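## Task

Use a trigger spray bottle to put exactly two complete trigger pulls of spray on the yellow sign on the cabinet door, each pull squeezed fully in and then let go, with almost all of the mist landing on the sign. Aim at the centre of the sign from roughly a hand's width away, because spraying from further back lets some miss. Landed spray appears as pale droplets. Any spray beyond two pulls, on the sign or elsewhere on the door, is penalised, and a whole extra pull means failure. Afterwards stand the bottle upright again in its original spot. The result must hold on its own without the robot supporting anything. Finally release the bottle and move the hand away.

## Robot and tools

Robot: one arm ending in a five-finger right hand. Everything is reported in the scene frame: origin on the table top under the arm's base, +z up, +y to the left when looking along +x. The state line gives the hand point's position (m), its orientation as a wxyz quaternion, and linear and angular velocities. Printed positions can be slightly wrong at long reach.

Hand point: a spot 0.05 m in front of the palm where index pad and thumb tip meet in a pinch. Its own axes: +z along the straightened fingers (fingertips 0.06-0.07 m past the point), +y out of the palm, +x across the palm toward the little finger. A wrist bracket on the little-finger side sticks 0.03 m further along +y and 0.11 m across the palm; it can collide.

Row format (used by every motion tool): 14 numbers, each in [-1, 1], in this order: dx, dy, dz, rx, ry, rz, little, ring, middle, index, thumb_bend, thumb_turn, force_limit, speed. The first six are an offset, not a pose: a displacement and rotation vector expressed in the hand point's own axes, measured from the hand point's pose in the most recent result that showed it (before any such result in a scene, or for later calls within one reply, from where the robot is when the action begins). Scale: 1.0 = 0.6 m or 180 degrees. All zeros means return to that reference pose, not stand still. The finger numbers are absolute targets: +1 straight/open, -1 curled into the palm; thumb_bend +1 straight, -1 bent; thumb_turn +1 beside the palm, -1 across in front of it. A pinch is roughly index -0.22, thumb_bend -0.75, thumb_turn -0.57. force_limit maps -1..+1 to about 0..10 N at the fingertip (0..15 N for the two thumb motors) and only halts closing. speed maps -1..+1 from near zero to full (whole travel in 0.6 s); close at -0.9 or slower for a gentle grip. A whole-hand wrap fits objects 0.035-0.08 m thick with the thumb turned in front first. A motor moves only when its target changes by 0.01 or more, then locks; resending the same numbers keeps a grip; to open, send a more open target than hand_measured. Squeezing a trigger means closing the index (or several fingers) further with enough force_limit, then opening again for the release.

Tools:
- execute_actions {"actions": [...], "pictures": bool}: the list holds at most one item. Empty list = just read state. {"rows": [[14 numbers], ...], "steps": n} runs up to 15 steps of 1/30 s; each row is one step, the last row repeats to fill; every row is an offset from the same reference pose, not from the previous row. {"steps": n} without rows waits up to 300 steps counted from the last result, reply time included.
- move {"target": [14 numbers], "speed": m/s 0.002-0.5 (default 0.25; turning up to twice that in rad/s), "stop_force": N 9-40 optional}: straight path to the offset target, 0.5-10 s long, does not avoid obstacles. Hand numbers are sent at the start. stop_force ends the path when the wrist sensor feels that much extra push along the line of travel, then backs up two steps and holds; it is unreliable on rotating moves, not allowed in the first 0.2 s, and should be omitted when moving away from something you press on. The result adds a move: line: done, contact, off_target, moving, held or fault, plus limits such as paced (pose clipped) or held (steps blocked), and the distance from target.
- wait {"seconds": 0-10}: let time pass sending nothing.
- zoom_image {"camera": cam_high|cam_low|cam_wrist, "region": [x0,y0,x1,y1]} pixel box up to 504x504 from that camera's latest image.
- show_instructions {}: shows the reference images (the spray bottle page).
- finished_scene {"scene": 1 or 2}: ends and grades the scene, irreversible.

Motion limits: each step the commanded pose is clipped to 100 mm and 16 degrees from the measured pose, and commands lag about 0.17 s; big offsets may need several calls, so check the returned pose. Position wins over orientation when both cannot be met. Joint ranges are given per joint; the elbow cannot fully straighten.

Result lines: Wrist force and Wrist torque ([x y z], hand axes; force points from a pressed surface back into the arm; ~4 N offset, ~2.4 N noise, saturates near 50 N; "no reading" is normal early). hand_measured, hand_stopped_by (moving, target, force, stalled, fault) and hand_load_n (positive = pushing finger open) list six motors in row order; loads near zero mean the grip is lost. HELD marks steps not sent; "pose unreachable" means the clearance check altered the command. "Hand target" shows where the controller is heading. MOTOR HOT appears from 70 °C; at 85 °C the arm brakes until cool.

Cameras: cam_high and cam_low 672x504, cam_wrist 504x504 fisheye; calibration matrices are provided.

Avoid: pushing past contact (the arm is stiff; a joint torque over its limit or 150 N external force causes a 10 s fault stop), fast impacts, dropping or tipping the bottle, knocking anything off the table, spraying extra pulls, and leaving the bottle held or leaning.

Each tool is called after "Emit:" by a JSON object that holds its "fn" and its "kwargs", one argument or row to a line.

Reference images:

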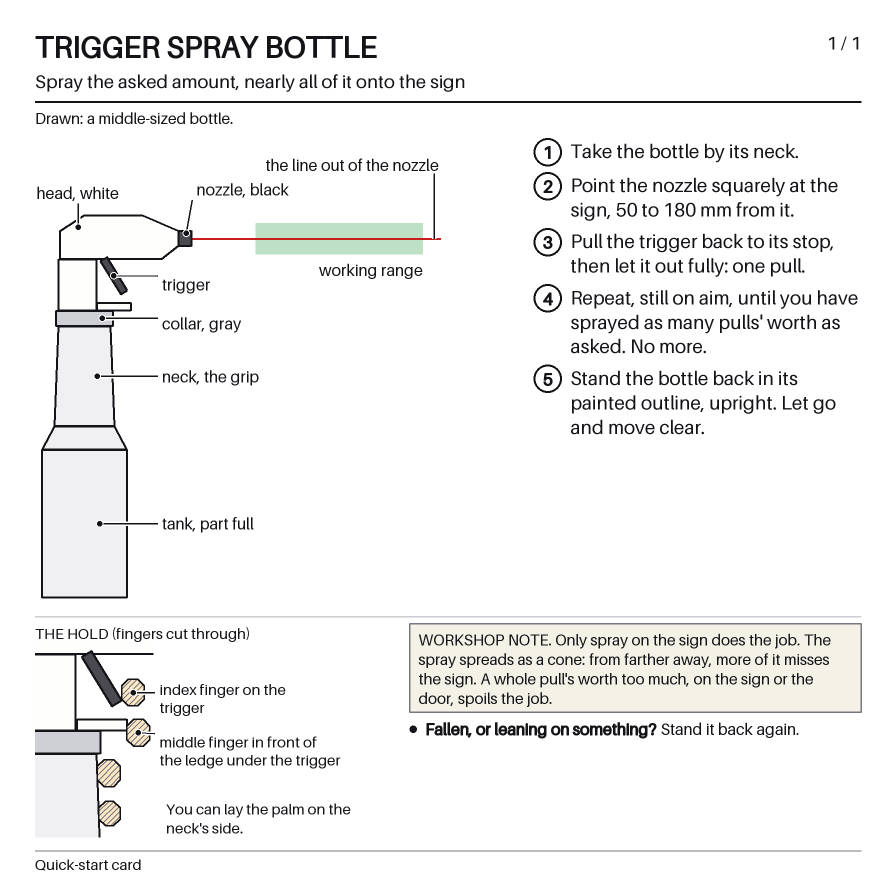

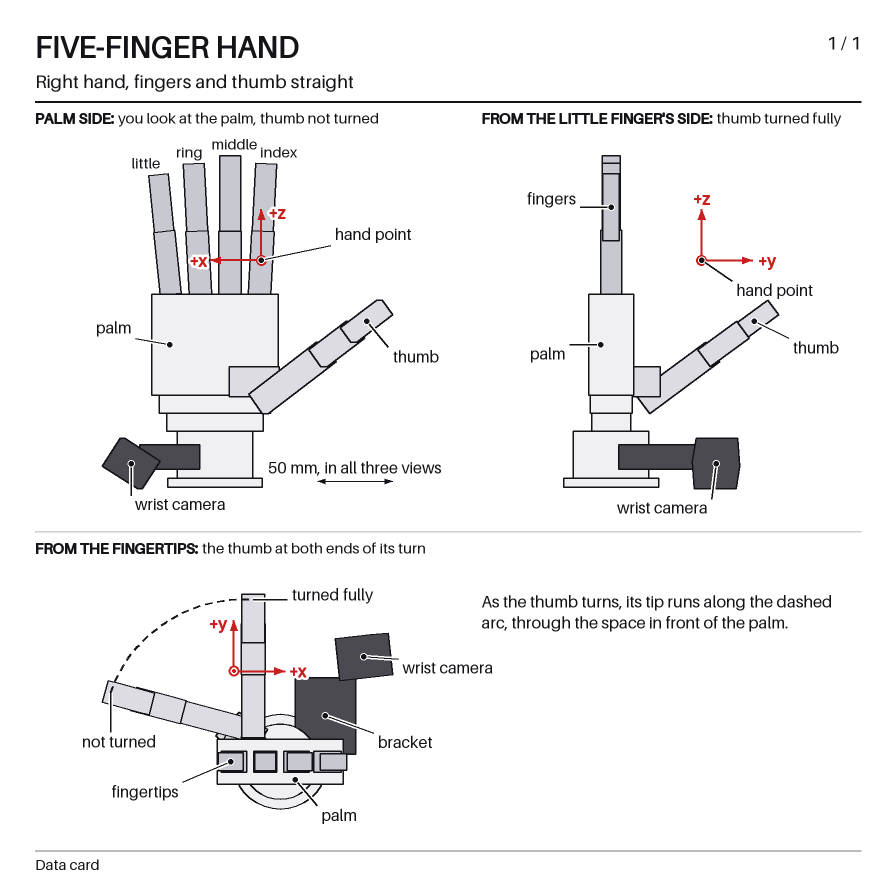

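## Session

Emit:
{"fn": "execute_actions", "kwargs": {
  "actions": []
}}

Emit:
{"fn": "zoom_image", "kwargs": {
  "camera": "cam_high",
  "region": [100,0,604,504]
}}

Scene clock: 0.00 s of 6300.00 s.
end_effector_position=(+0.1996, -0.2101, +0.3087) hand_measured=(+1.000, +1.000, +1.000, +1.000, +1.000, +1.000) hand_load_n=(+0.0, +0.0, +0.0, +0.0, +0.0, +0.0) hand_stopped_by=(target, target, target, target, target, target) hand_force_limit=0.00 hand_speed=-0.80 end_effector_quat_wxyz=(-0.453, +0.477, +0.746, -0.099) end_effector_velocity=(+0.000, -0.000, +0.000) end_effector_angular_velocity=(-0.001, +0.000, -0.000)
Joint positions: [-0.868 -0.952  1.905  1.243  2.011 -1.378]
Joint velocities: [-0.    -0.    -0.     0.     0.     0.001]
Motor temperatures (°C, as the motors report them): [33 29 33 41 40 34]
Wrist force (N, on the end effector, along its own x y z axes, offset not removed): no reading
Wrist torque (N m, same axes, about the end effector's origin, offset not removed): no reading
Hand target: +0.200, -0.210, +0.309; -0.453, +0.477, +0.746, -0.099

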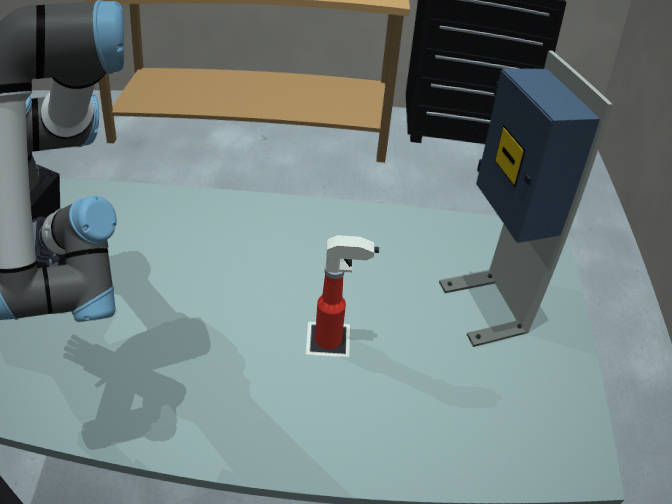

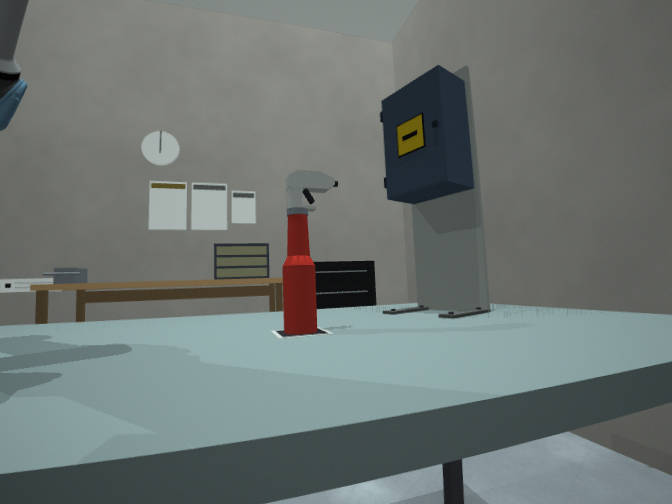

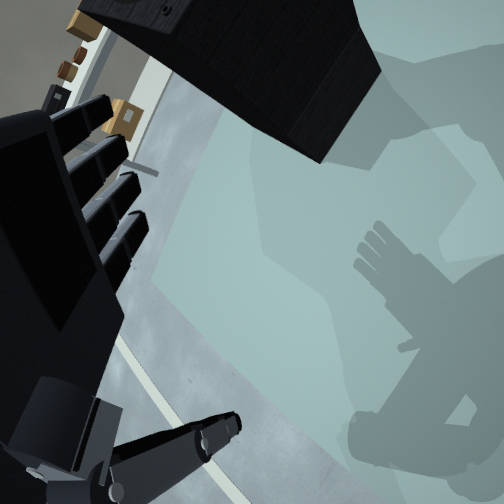

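Region (100, 0, 604, 504) of cam_high's 672x504 image, scaled by 1.000.

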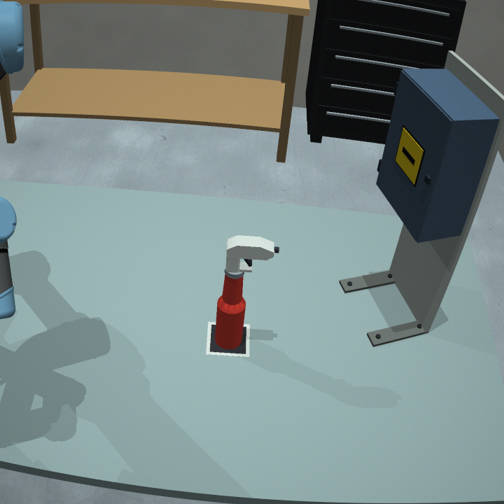

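Emit:
{"fn": "move", "kwargs": {
  "target": [-0.064,0.372,-0.445,-0.361,-0.751,-0.237,1,1,1,1,1,-1,0.6,0],
  "speed": 0.3
}}

Emit:
{"fn": "zoom_image", "kwargs": {
  "camera": "cam_low",
  "region": [150,120,390,350]
}}

Emit:
{"fn": "zoom_image", "kwargs": {
  "camera": "cam_high",
  "region": [180,190,420,370]
}}

Scene clock: 14.20 s of 6300.00 s.
end_effector_position=(+0.5495, -0.1991, +0.3092) hand_measured=(+1.000, +1.000, +1.000, +1.000, +1.000, -1.000) hand_load_n=(+0.0, +0.0, +0.0, +0.0, +0.0, +0.0) hand_stopped_by=(target, target, target, target, target, target) hand_force_limit=0.60 hand_speed=0.00 end_effector_quat_wxyz=(+0.706, +0.001, +0.708, +0.001) end_effector_velocity=(+0.000, +0.000, -0.001) end_effector_angular_velocity=(+0.001, -0.012, +0.001)
Joint positions: [-0.846 -0.89   2.282 -1.808  0.558 -1.248]
Joint velocities: [ 0.003  0.013 -0.    -0.032  0.006  0.017]
Motor temperatures (°C, as the motors report them): [33 29 33 41 40 34]
Wrist force (N, on the end effector, along its own x y z axes, offset not removed): [1.1 0.5 2.6]
Wrist torque (N m, same axes, about the end effector's origin, offset not removed): [-0.07 -0.16 0.09]
Hand target: +0.550, -0.199, +0.309; +0.706, +0.001, +0.708, +0.001
Off the commanded pose: 0.001 m, 0 deg.
After step 90, 6.03 s passed at rest.
move: done
camera_calibration (this result's frames):
cam_wrist: T_world_to_cam=[[-0.0532805, 0.992144, 0.113189, 0.18169], [-0.518959, -0.124352, 0.845706, -0.000593598], [0.853137, -0.0136806, 0.521508, -0.502549], [0, 0, 0, 1]] pos_world=[0.438115, -0.187211, 0.24202]

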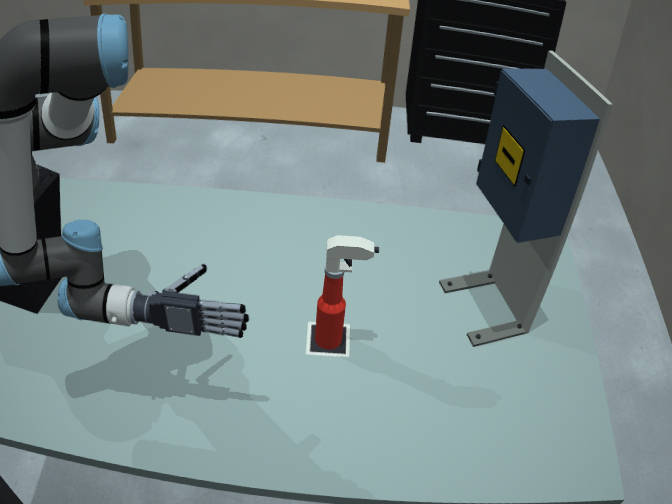

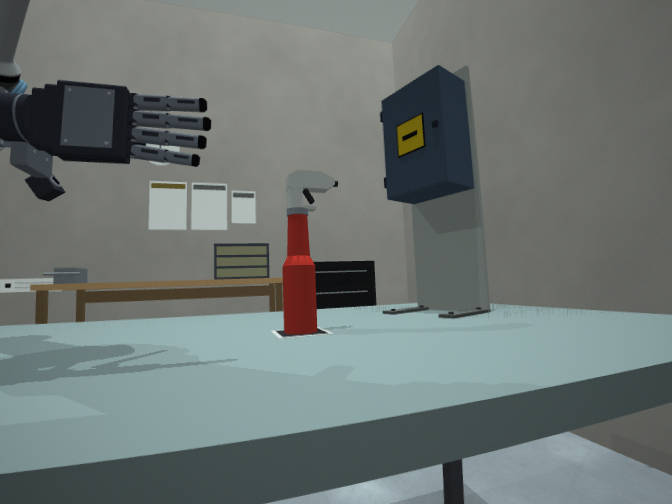

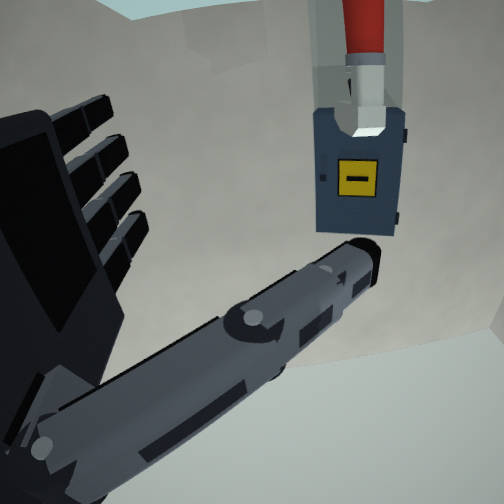

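Region (150, 120, 390, 350) of cam_low's 672x504 image, scaled by 2.100, with more detail than that image has; it fills the top 483 rows of this view, and the rest is white.

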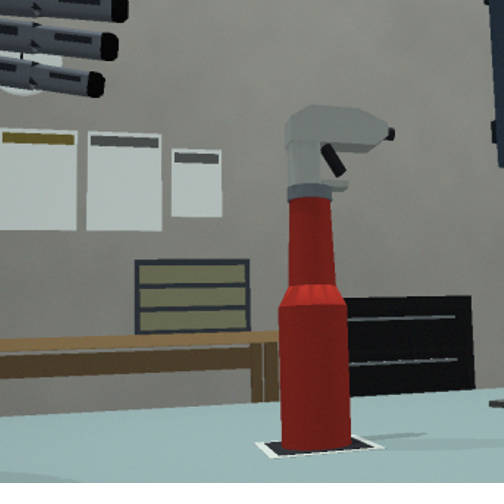

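Region (180, 190, 420, 370) of cam_high's 672x504 image, scaled by 2.100, with more detail than that image has; it fills the top 378 rows of this view, and the rest is white.

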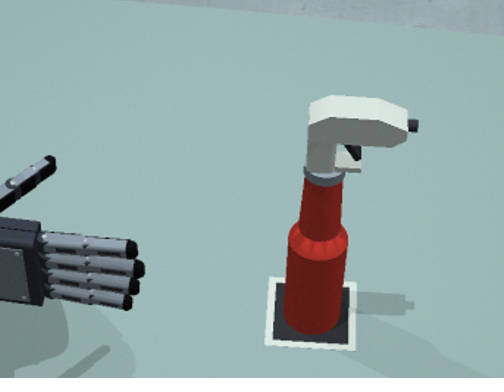

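Emit:
{"fn": "move", "kwargs": {
  "target": [0.095,0.23,0.13,0,0,0,1,1,1,1,1,-1,0.6,0]
}}

Scene clock: 22.07 s of 6300.00 s.
end_effector_position=(+0.6270, -0.0610, +0.2523) hand_measured=(+1.000, +1.000, +1.000, +1.000, +1.000, -1.000) hand_load_n=(+0.0, +0.0, +0.0, +0.0, +0.0, +0.0) hand_stopped_by=(target, target, target, target, target, target) hand_force_limit=0.60 hand_speed=0.00 end_effector_quat_wxyz=(+0.706, +0.001, +0.708, +0.001) end_effector_velocity=(+0.002, +0.001, -0.000) end_effector_angular_velocity=(-0.000, -0.001, -0.001)
Joint positions: [-0.435 -0.762  2.19  -1.694  0.947 -1.448]
Joint velocities: [ 0.005  0.002 -0.005  0.002  0.005 -0.001]
Motor temperatures (°C, as the motors report them): [33 29 33 41 40 34]
Wrist force (N, on the end effector, along its own x y z axes, offset not removed): [1.4 -0.9 0.2]
Wrist torque (N m, same axes, about the end effector's origin, offset not removed): [-0.25 -0.10 0.09]
Hand target: +0.627, -0.061, +0.252; +0.706, +0.001, +0.708, +0.001
Off the commanded pose: 0.000 m, 0 deg.
After step 90, 3.57 s passed at rest.
move: done
camera_calibration (this result's frames):
cam_wrist: T_world_to_cam=[[-0.0533413, 0.992121, 0.113361, 0.0552847], [-0.519123, -0.124528, 0.845579, 0.105003], [0.853033, -0.0137441, 0.521676, -0.537124], [0, 0, 0, 1]] pos_world=[0.515643, -0.0491556, 0.185149]

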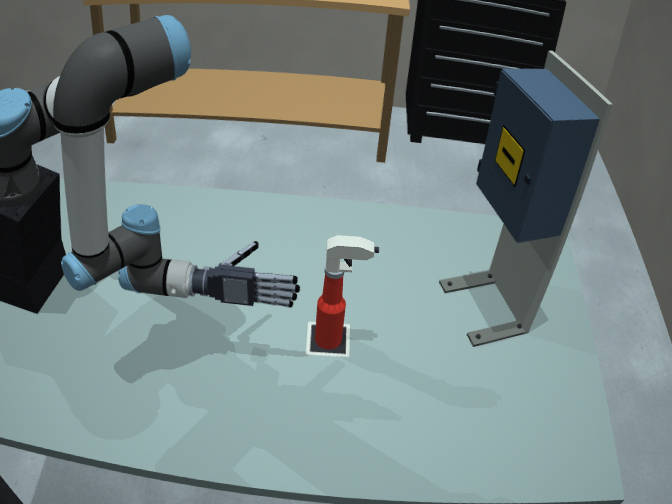

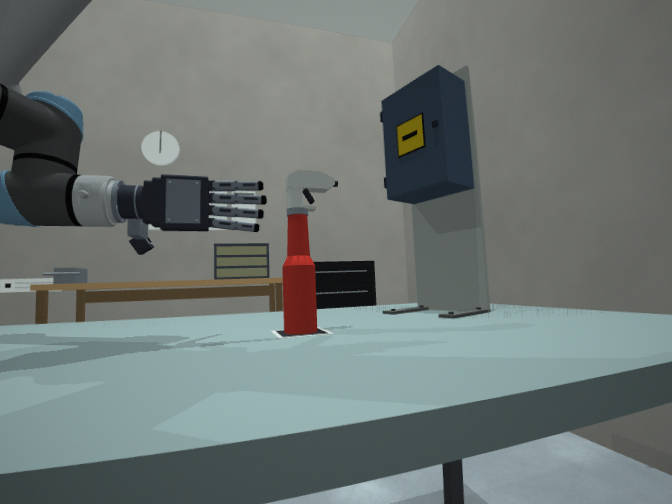

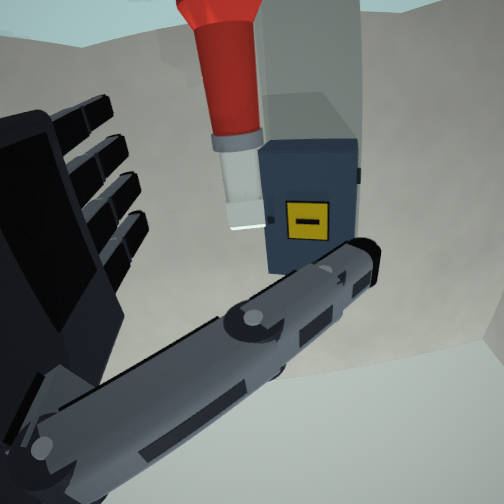

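Emit:
{"fn": "move", "kwargs": {
  "target": [-0.004,0.02,0.26,0,0,0,1,1,1,1,1,-1,0.6,0],
  "speed": 0.12
}}

Emit:
{"fn": "zoom_image", "kwargs": {
  "camera": "cam_high",
  "region": [260,210,420,330]
}}

Emit:
{"fn": "zoom_image", "kwargs": {
  "camera": "cam_low",
  "region": [230,150,390,270]
}}

Scene clock: 27.13 s of 6300.00 s.
end_effector_position=(+0.7828, -0.0490, +0.2541) hand_measured=(+1.000, +1.000, +1.000, +1.000, +1.000, -1.000) hand_load_n=(+0.0, +0.0, +0.0, +0.0, +0.0, +0.0) hand_stopped_by=(target, target, target, target, target, target) hand_force_limit=0.60 hand_speed=0.00 end_effector_quat_wxyz=(+0.706, +0.001, +0.708, +0.001) end_effector_velocity=(+0.002, +0.000, +0.000) end_effector_angular_velocity=(+0.001, -0.000, +0.000)
Joint positions: [-0.243 -0.721  1.766 -1.284  1.133 -1.503]
Joint velocities: [ 0.002  0.002 -0.007  0.005  0.002  0.   ]
Motor temperatures (°C, as the motors report them): [33 29 33 41 40 34]
Wrist force (N, on the end effector, along its own x y z axes, offset not removed): [1.7 0.3 0.3]
Wrist torque (N m, same axes, about the end effector's origin, offset not removed): [-0.03 -0.28 0.17]
Hand target: +0.783, -0.049, +0.254; +0.706, +0.001, +0.708, +0.001
Off the commanded pose: 0.000 m, 0 deg.
After step 90, 0.27 s passed at rest.
move: done
camera_calibration (this result's frames):
cam_wrist: T_world_to_cam=[[-0.0533205, 0.992108, 0.113485, 0.0513494], [-0.519199, -0.124621, 0.845519, 0.185949], [0.852989, -0.0138375, 0.521746, -0.670759], [0, 0, 0, 1]] pos_world=[0.671432, -0.0370526, 0.186915]

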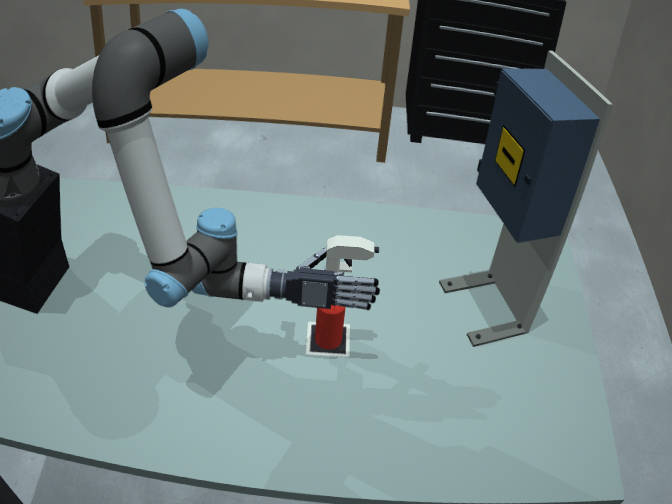

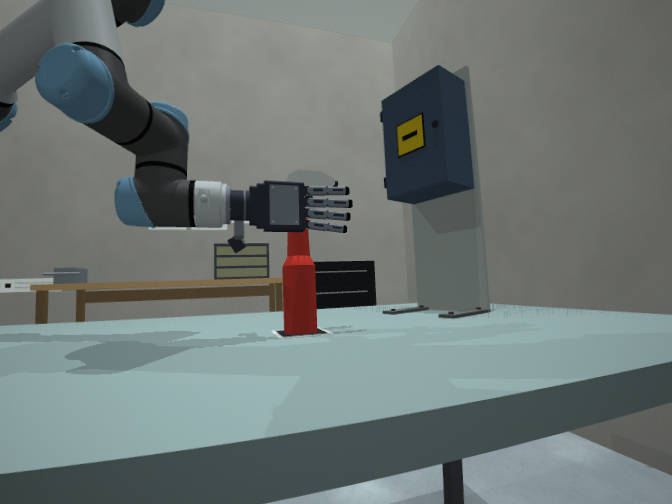

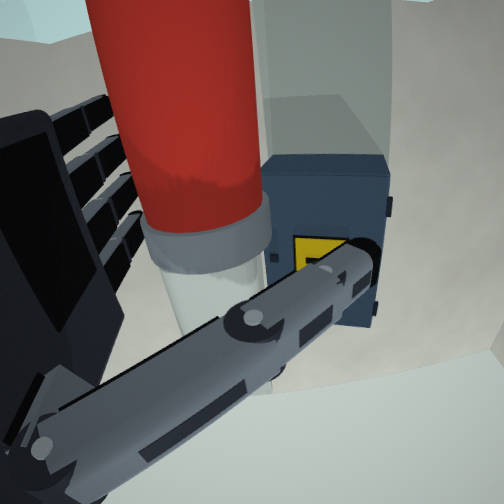

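Region (260, 210, 420, 330) of cam_high's 672x504 image, scaled by 3.150, with more detail than that image has; it fills the top 378 rows of this view, and the rest is white.

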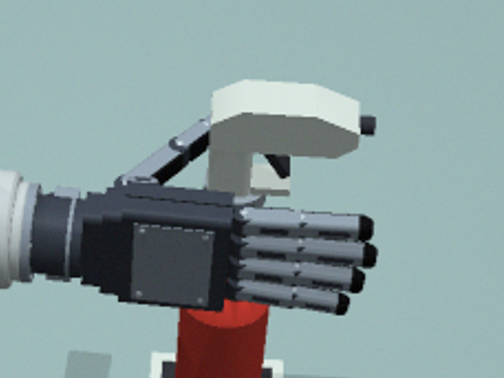

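Region (230, 150, 390, 270) of cam_low's 672x504 image, scaled by 3.150, with more detail than that image has; it fills the top 378 rows of this view, and the rest is white.

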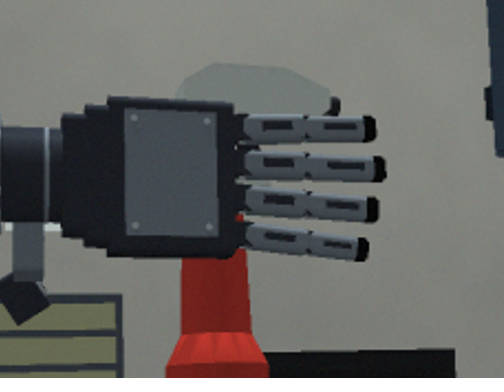

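Emit:
{"fn": "move", "kwargs": {
  "target": [-0.005,0.028,0.025,0,0,0,1,1,1,1,1,-1,0.6,0],
  "speed": 0.03
}}

Emit:
{"fn": "move", "kwargs": {
  "target": [0,0,0,0,0,0,-1,-1,-1,0.6,-1,-1,0.6,-0.6]
}}

Emit:
{"fn": "zoom_image", "kwargs": {
  "camera": "cam_high",
  "region": [260,210,420,330]
}}

Emit:
{"fn": "zoom_image", "kwargs": {
  "camera": "cam_low",
  "region": [230,150,390,270]
}}

Scene clock: 31.60 s of 6300.00 s.
end_effector_position=(+0.7977, -0.0323, +0.2571) hand_measured=(+1.000, +1.000, +1.000, +1.000, +1.000, -1.000) hand_load_n=(+0.0, +0.0, +0.0, +0.0, +0.0, +0.0) hand_stopped_by=(target, target, target, target, target, target) hand_force_limit=0.60 hand_speed=0.00 end_effector_quat_wxyz=(+0.706, +0.001, +0.708, +0.002) end_effector_velocity=(+0.001, +0.001, -0.000) end_effector_angular_velocity=(+0.001, +0.002, -0.001)
Joint positions: [-0.204 -0.718  1.732 -1.248  1.171 -1.513]
Joint velocities: [ 0.002  0.    -0.002  0.003  0.003 -0.   ]
Motor temperatures (°C, as the motors report them): [33 29 33 41 40 34]
Wrist force (N, on the end effector, along its own x y z axes, offset not removed): [0.4 0.7 0.4]
Wrist torque (N m, same axes, about the end effector's origin, offset not removed): [0.05 -0.11 0.13]
Hand target: +0.798, -0.032, +0.257; +0.706, +0.001, +0.708, +0.002
Off the commanded pose: 0.000 m, 0 deg.
After step 90, 0.40 s passed at rest.
move: done
camera_calibration (this result's frames):
cam_wrist: T_world_to_cam=[[-0.0533237, 0.992105, 0.11351, 0.0352667], [-0.519214, -0.124644, 0.845506, 0.193262], [0.852979, -0.0138502, 0.521761, -0.684754], [0, 0, 0, 1]] pos_world=[0.686306, -0.0203834, 0.189871]

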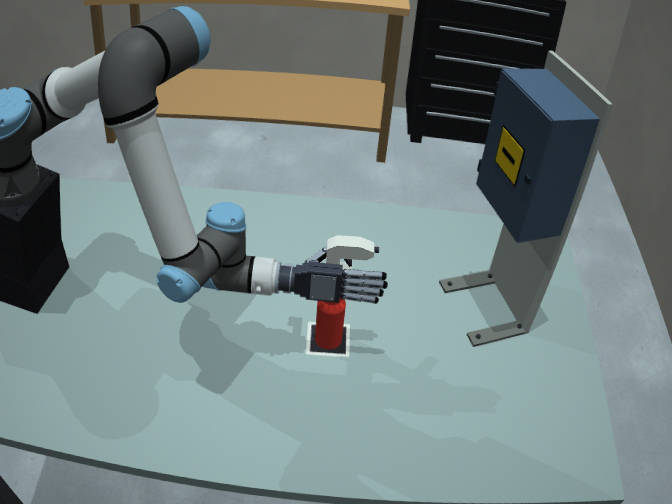

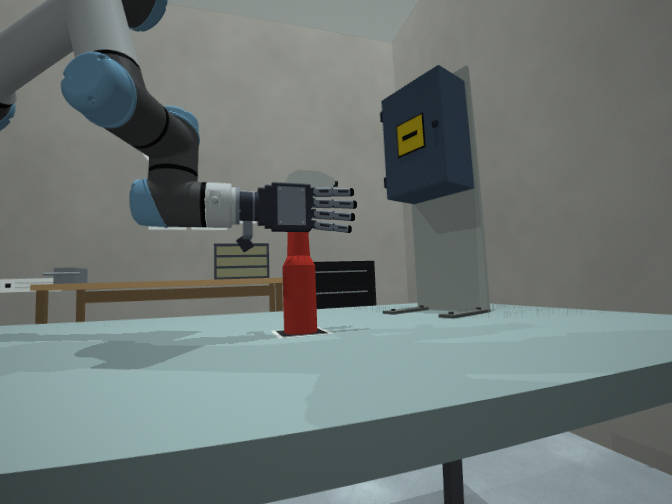

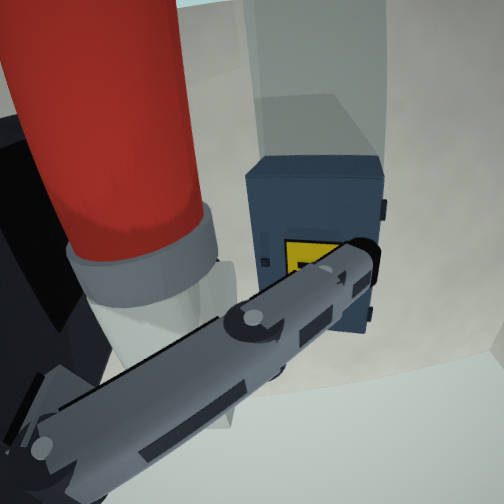

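Scene clock: 34.53 s of 6300.00 s.
end_effector_position=(+0.7977, -0.0323, +0.2571) hand_measured=(-0.774, -0.764, -0.440, +0.600, -0.062, -1.000) hand_load_n=(+8.5, +11.0, +9.0, +0.0, +11.0, +5.0) hand_stopped_by=(force, force, force, target, force, target) hand_force_limit=0.60 hand_speed=-0.60 end_effector_quat_wxyz=(+0.706, +0.001, +0.708, +0.002) end_effector_velocity=(+0.001, +0.000, +0.001) end_effector_angular_velocity=(+0.000, -0.002, +0.001)
Joint positions: [-0.204 -0.718  1.732 -1.248  1.171 -1.513]
Joint velocities: [ 0.001 -0.    -0.002 -0.     0.     0.001]
Motor temperatures (°C, as the motors report them): [33 29 33 41 40 34]
Wrist force (N, on the end effector, along its own x y z axes, offset not removed): [-6.4 -0.5 -0.2]
Wrist torque (N m, same axes, about the end effector's origin, offset not removed): [-0.12 0.39 -0.47]
Hand target: +0.798, -0.032, +0.257; +0.706, +0.001, +0.708, +0.002
Off the commanded pose: 0.000 m, 0 deg.
move: done
camera_calibration (this result's frames):
cam_wrist: T_world_to_cam=[[-0.0533188, 0.992102, 0.113539, 0.0352606], [-0.519216, -0.124666, 0.845502, 0.193265], [0.852978, -0.0138699, 0.521762, -0.68475], [0, 0, 0, 1]] pos_world=[0.686303, -0.020386, 0.189868]

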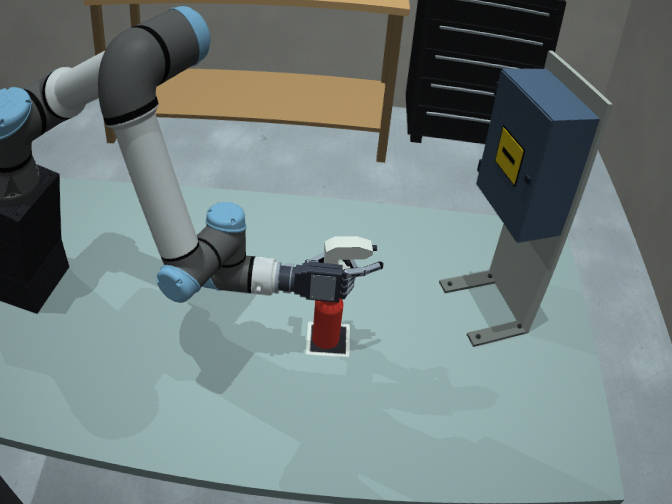

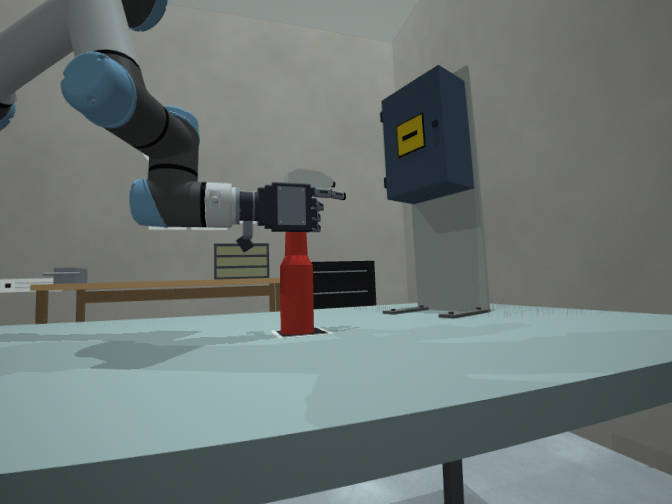

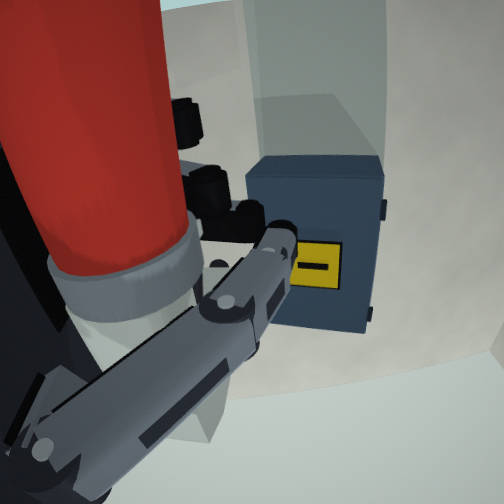

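Region (260, 210, 420, 330) of cam_high's 672x504 image, scaled by 3.150, with more detail than that image has; it fills the top 378 rows of this view, and the rest is white.

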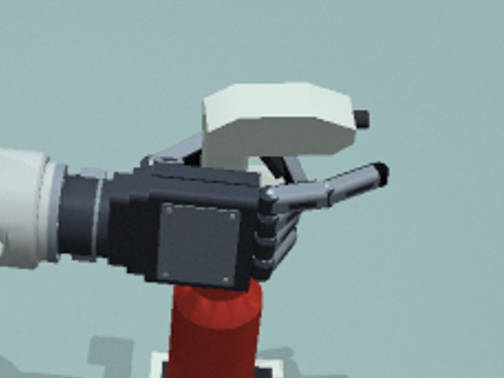

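Region (230, 150, 390, 270) of cam_low's 672x504 image, scaled by 3.150, with more detail than that image has; it fills the top 378 rows of this view, and the rest is white.

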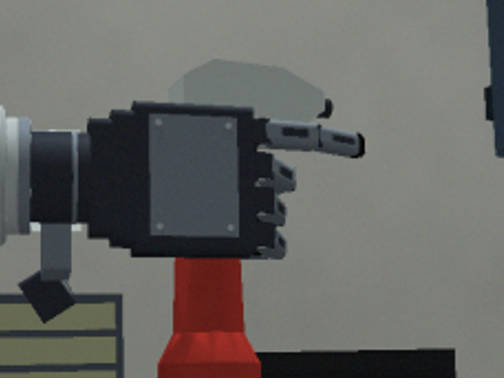

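Emit:
{"fn": "move", "kwargs": {
  "target": [-0.05,0,0,0,0,0,-1,-1,-1,0.6,-1,-1,0.6,-0.6],
  "speed": 0.1
}}

Emit:
{"fn": "move", "kwargs": {
  "target": [-0.267,0.125,0.27,-0.072,0,0,-1,-1,-1,0.6,-1,-1,0.6,-0.6],
  "speed": 0.15
}}

Emit:
{"fn": "zoom_image", "kwargs": {
  "camera": "cam_high",
  "region": [360,100,560,250]
}}

Emit:
{"fn": "zoom_image", "kwargs": {
  "camera": "cam_low",
  "region": [280,80,480,260]
}}

Scene clock: 42.33 s of 6300.00 s.
end_effector_position=(+0.7978, -0.0324, +0.2869) hand_measured=(-0.774, -0.764, -0.440, +0.600, -0.062, -1.000) hand_load_n=(+7.0, +10.5, +9.0, +0.0, +10.5, +5.0) hand_stopped_by=(force, force, force, target, force, target) hand_force_limit=0.60 hand_speed=-0.60 end_effector_quat_wxyz=(+0.706, +0.001, +0.708, +0.002) end_effector_velocity=(+0.000, -0.001, +0.002) end_effector_angular_velocity=(-0.000, -0.000, -0.001)
Joint positions: [-0.207 -0.785  1.76  -1.21   1.168 -1.512]
Joint velocities: [-0.001 -0.004  0.001  0.003 -0.     0.   ]
Motor temperatures (°C, as the motors report them): [33 29 33 41 40 34]
Wrist force (N, on the end effector, along its own x y z axes, offset not removed): [2.1 0.7 -0.4]
Wrist torque (N m, same axes, about the end effector's origin, offset not removed): [0.11 -0.01 0.03]
Hand target: +0.798, -0.032, +0.287; +0.706, +0.001, +0.708, +0.002
Off the commanded pose: 0.000 m, 0 deg.
After step 90, 3.93 s passed at rest.
move: done
camera_calibration (this result's frames):
cam_wrist: T_world_to_cam=[[-0.0533196, 0.9921, 0.113554, 0.0319496], [-0.51922, -0.124679, 0.845497, 0.168118], [0.852976, -0.0138781, 0.521766, -0.700417], [0, 0, 0, 1]] pos_world=[0.686433, -0.0204568, 0.219683]

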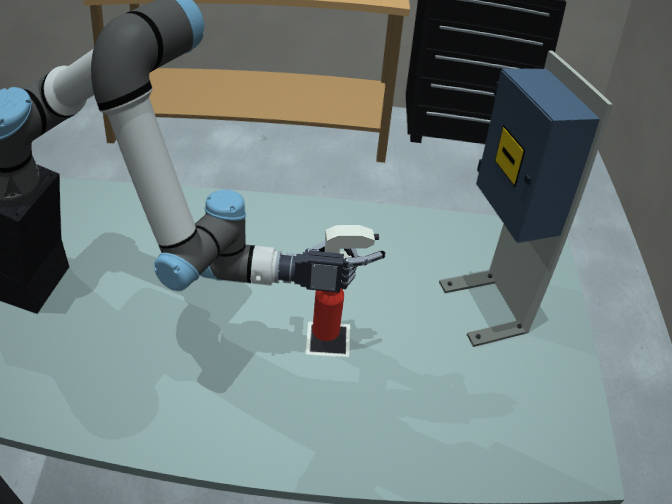

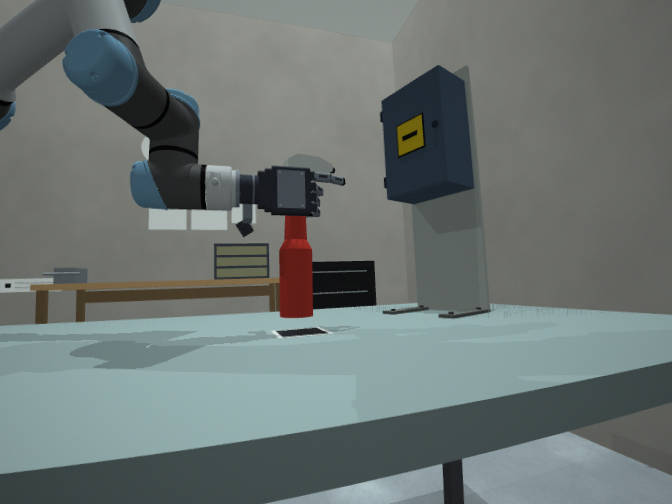

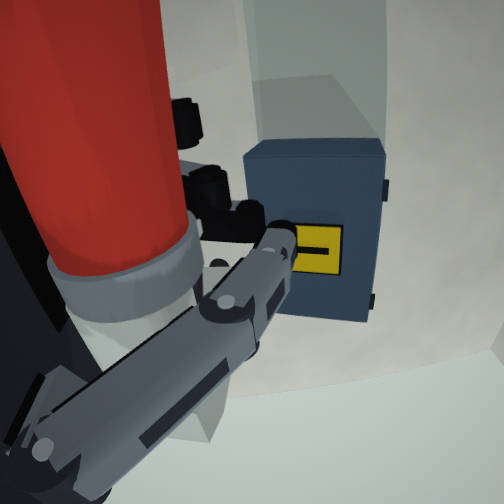

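Scene clock: 44.47 s of 6300.00 s.
end_effector_position=(+0.9603, +0.0423, +0.4464) hand_measured=(-0.774, -0.764, -0.440, +0.600, -0.062, -1.000) hand_load_n=(+7.0, +10.5, +9.0, +0.0, +10.5, +5.0) hand_stopped_by=(force, force, force, target, force, target) hand_force_limit=0.60 hand_speed=-0.60 end_effector_quat_wxyz=(+0.701, -0.079, +0.704, +0.081) end_effector_velocity=(+0.001, +0.001, +0.000) end_effector_angular_velocity=(-0.000, +0.002, +0.002)
Joint positions: [-0.086 -0.804  1.157 -0.586  1.06  -1.538]
Joint velocities: [ 0.001  0.003 -0.008  0.007 -0.001 -0.001]
Motor temperatures (°C, as the motors report them): [33 29 33 41 40 34]
Wrist force (N, on the end effector, along its own x y z axes, offset not removed): [1.8 0.7 -1.3]
Wrist torque (N m, same axes, about the end effector's origin, offset not removed): [0.14 0.03 0.08]
Hand target: +0.960, +0.042, +0.447; +0.701, -0.079, +0.704, +0.081
Off the commanded pose: 0.000 m, 0 deg.
move: done
camera_calibration (this result's frames):
cam_wrist: T_world_to_cam=[[-0.274321, 0.954818, 0.114324, 0.161871], [-0.478503, -0.238654, 0.845032, 0.0928336], [0.834136, 0.177106, 0.522351, -0.911476], [0, 0, 0, 1]] pos_world=[0.84912, 0.0290247, 0.379157]

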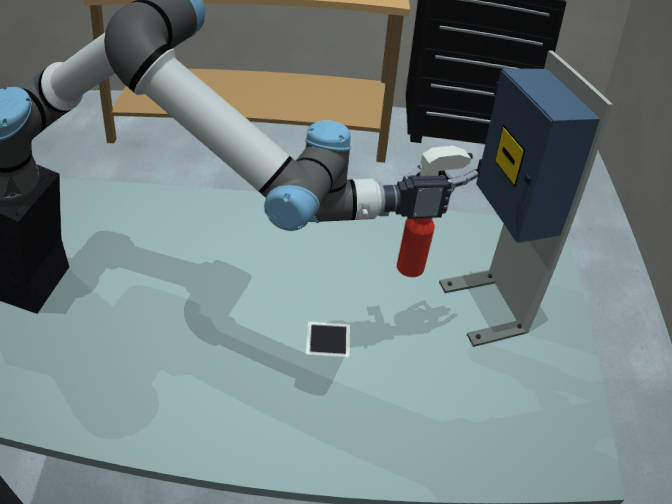

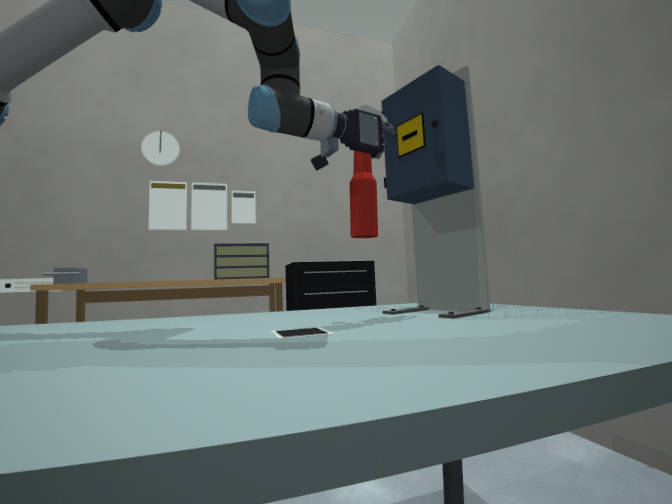

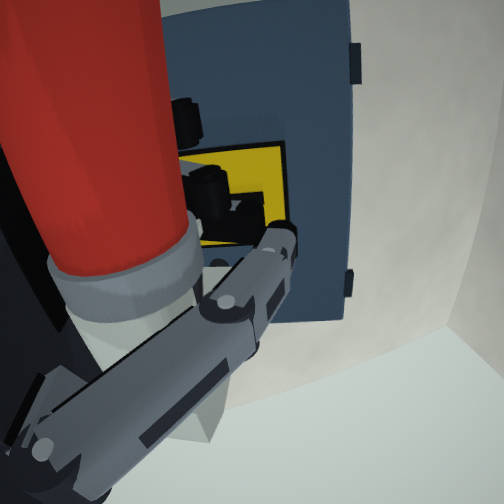

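Region (360, 100, 560, 250) of cam_high's 672x504 image, scaled by 2.520, with more detail than that image has; it fills the top 378 rows of this view, and the rest is white.

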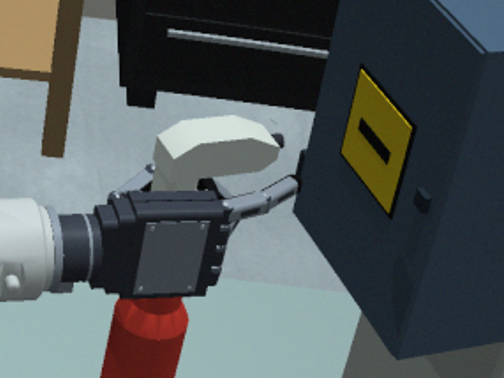

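Region (280, 80, 480, 260) of cam_low's 672x504 image, scaled by 2.520, with more detail than that image has; it fills the top 454 rows of this view, and the rest is white.

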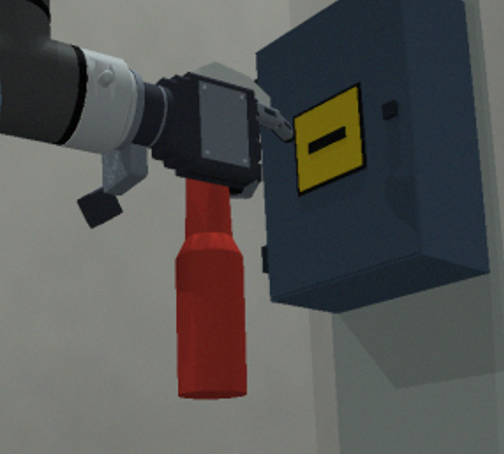

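Emit:
{"fn": "move", "kwargs": {
  "target": [0.013,0,0.01,0,0,0,-1,-1,-1,0.6,-1,-1,0.6,-0.6],
  "speed": 0.05
}}

Emit:
{"fn": "move", "kwargs": {
  "target": [0,0,0,0,0,0,-1,-1,-1,-1,-1,-1,1,-0.5]
}}

Emit:
{"fn": "zoom_image", "kwargs": {
  "camera": "cam_high",
  "region": [400,110,550,220]
}}

Scene clock: 49.47 s of 6300.00 s.
end_effector_position=(+0.9659, +0.0436, +0.4388) hand_measured=(-0.774, -0.764, -0.440, +0.600, -0.062, -1.000) hand_load_n=(+7.0, +10.5, +9.0, +0.0, +10.5, +5.0) hand_stopped_by=(force, force, force, target, force, target) hand_force_limit=0.60 hand_speed=-0.60 end_effector_quat_wxyz=(+0.701, -0.079, +0.704, +0.081) end_effector_velocity=(+0.001, +0.001, -0.002) end_effector_angular_velocity=(-0.001, +0.000, +0.000)
Joint positions: [-0.082 -0.781  1.132 -0.583  1.064 -1.54 ]
Joint velocities: [ 0.001  0.005 -0.006  0.001  0.001 -0.001]
Motor temperatures (°C, as the motors report them): [33 29 33 41 40 34]
Wrist force (N, on the end effector, along its own x y z axes, offset not removed): [2.8 1.0 1.6]
Wrist torque (N m, same axes, about the end effector's origin, offset not removed): [0.02 -0.27 0.09]
Hand target: +0.966, +0.044, +0.439; +0.701, -0.079, +0.704, +0.081
Off the commanded pose: 0.000 m, 0 deg.
After step 90, 1.27 s passed at rest.
move: done
camera_calibration (this result's frames):
cam_wrist: T_world_to_cam=[[-0.274318, 0.954819, 0.114326, 0.163021], [-0.478507, -0.238655, 0.845029, 0.102337], [0.834134, 0.177101, 0.522355, -0.912454], [0, 0, 0, 1]] pos_world=[0.854797, 0.0303649, 0.37151]

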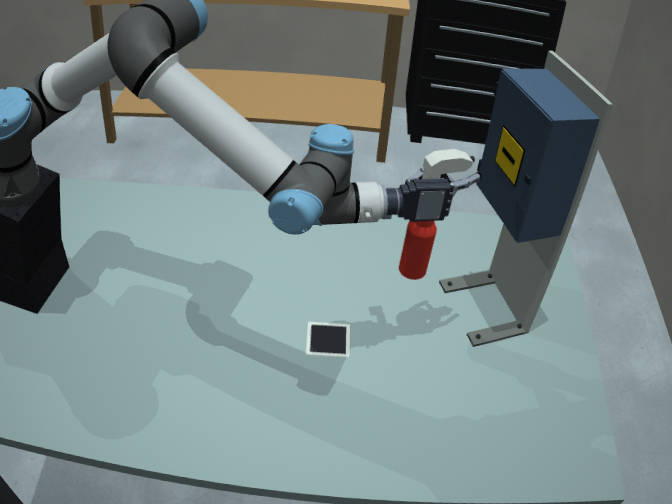

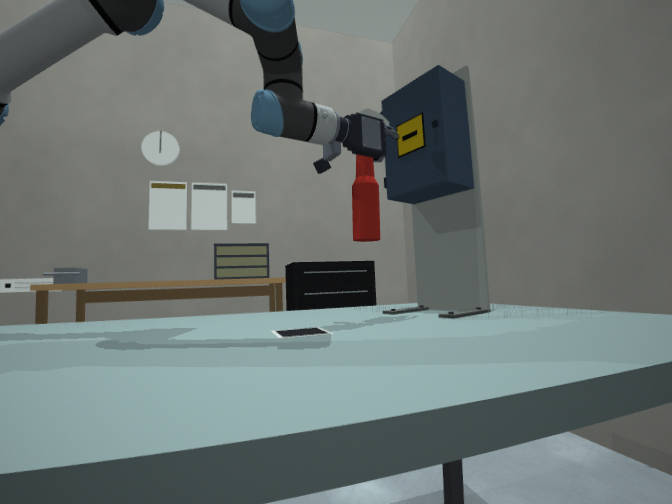

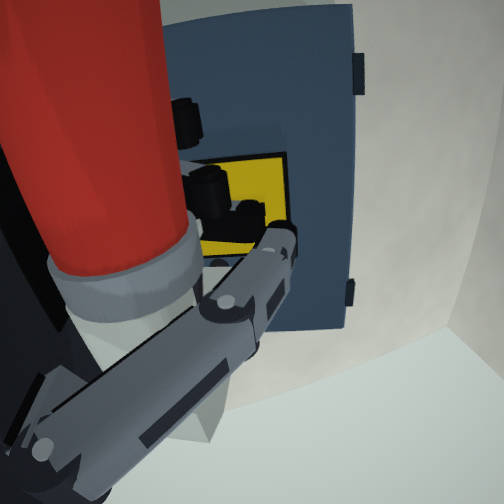

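Scene clock: 51.47 s of 6300.00 s.
end_effector_position=(+0.9660, +0.0436, +0.4388) hand_measured=(-0.774, -0.764, -0.440, -0.820, -0.062, -1.000) hand_load_n=(+8.5, +10.0, +8.5, +10.5, +10.5, +5.5) hand_stopped_by=(force, force, force, force, force, target) hand_force_limit=1.00 hand_speed=-0.50 end_effector_quat_wxyz=(+0.701, -0.079, +0.704, +0.081) end_effector_velocity=(-0.000, +0.001, -0.001) end_effector_angular_velocity=(-0.002, +0.001, +0.000)
Joint positions: [-0.082 -0.781  1.132 -0.583  1.064 -1.54 ]
Joint velocities: [ 0.    -0.     0.001  0.     0.    -0.002]
Motor temperatures (°C, as the motors report them): [33 29 33 41 40 34]
Wrist force (N, on the end effector, along its own x y z axes, offset not removed): [1.5 0.9 0.3]
Wrist torque (N m, same axes, about the end effector's origin, offset not removed): [0.11 0.03 0.05]
Hand target: +0.966, +0.044, +0.439; +0.701, -0.079, +0.704, +0.081
Off the commanded pose: 0.000 m, 0 deg.
move: done
camera_calibration (this result's frames):
cam_wrist: T_world_to_cam=[[-0.274303, 0.954825, 0.114311, 0.163022], [-0.478519, -0.238636, 0.845028, 0.102344], [0.834132, 0.177093, 0.522361, -0.912455], [0, 0, 0, 1]] pos_world=[0.854799, 0.0303548, 0.371512]

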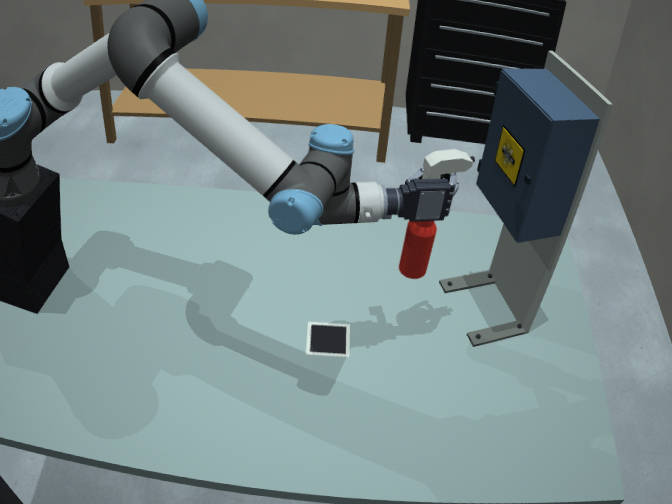

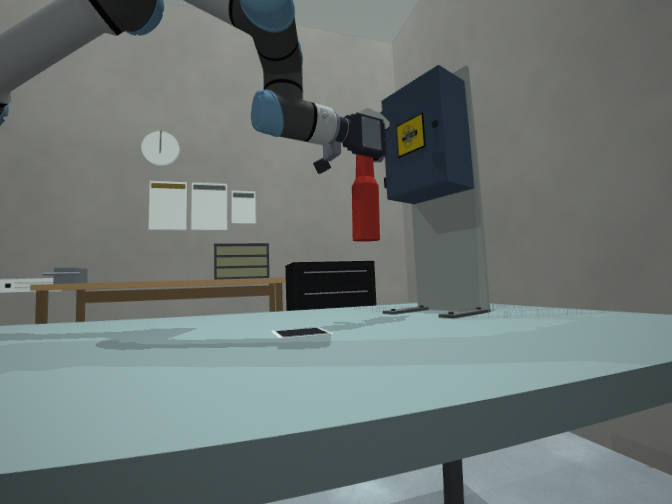

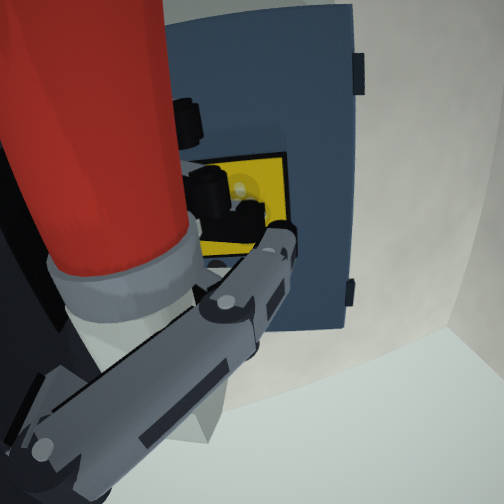

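Region (400, 110, 550, 220) of cam_high's 672x504 image, scaled by 3.360, with more detail than that image has; it fills the top 370 rows of this view, and the rest is white.

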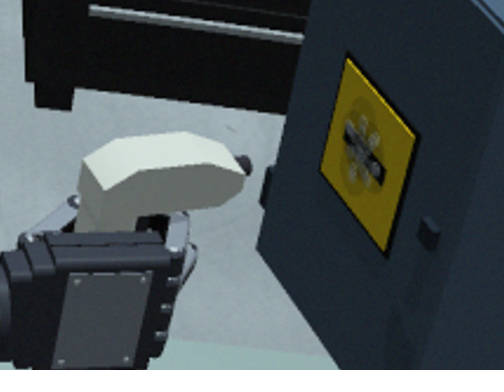

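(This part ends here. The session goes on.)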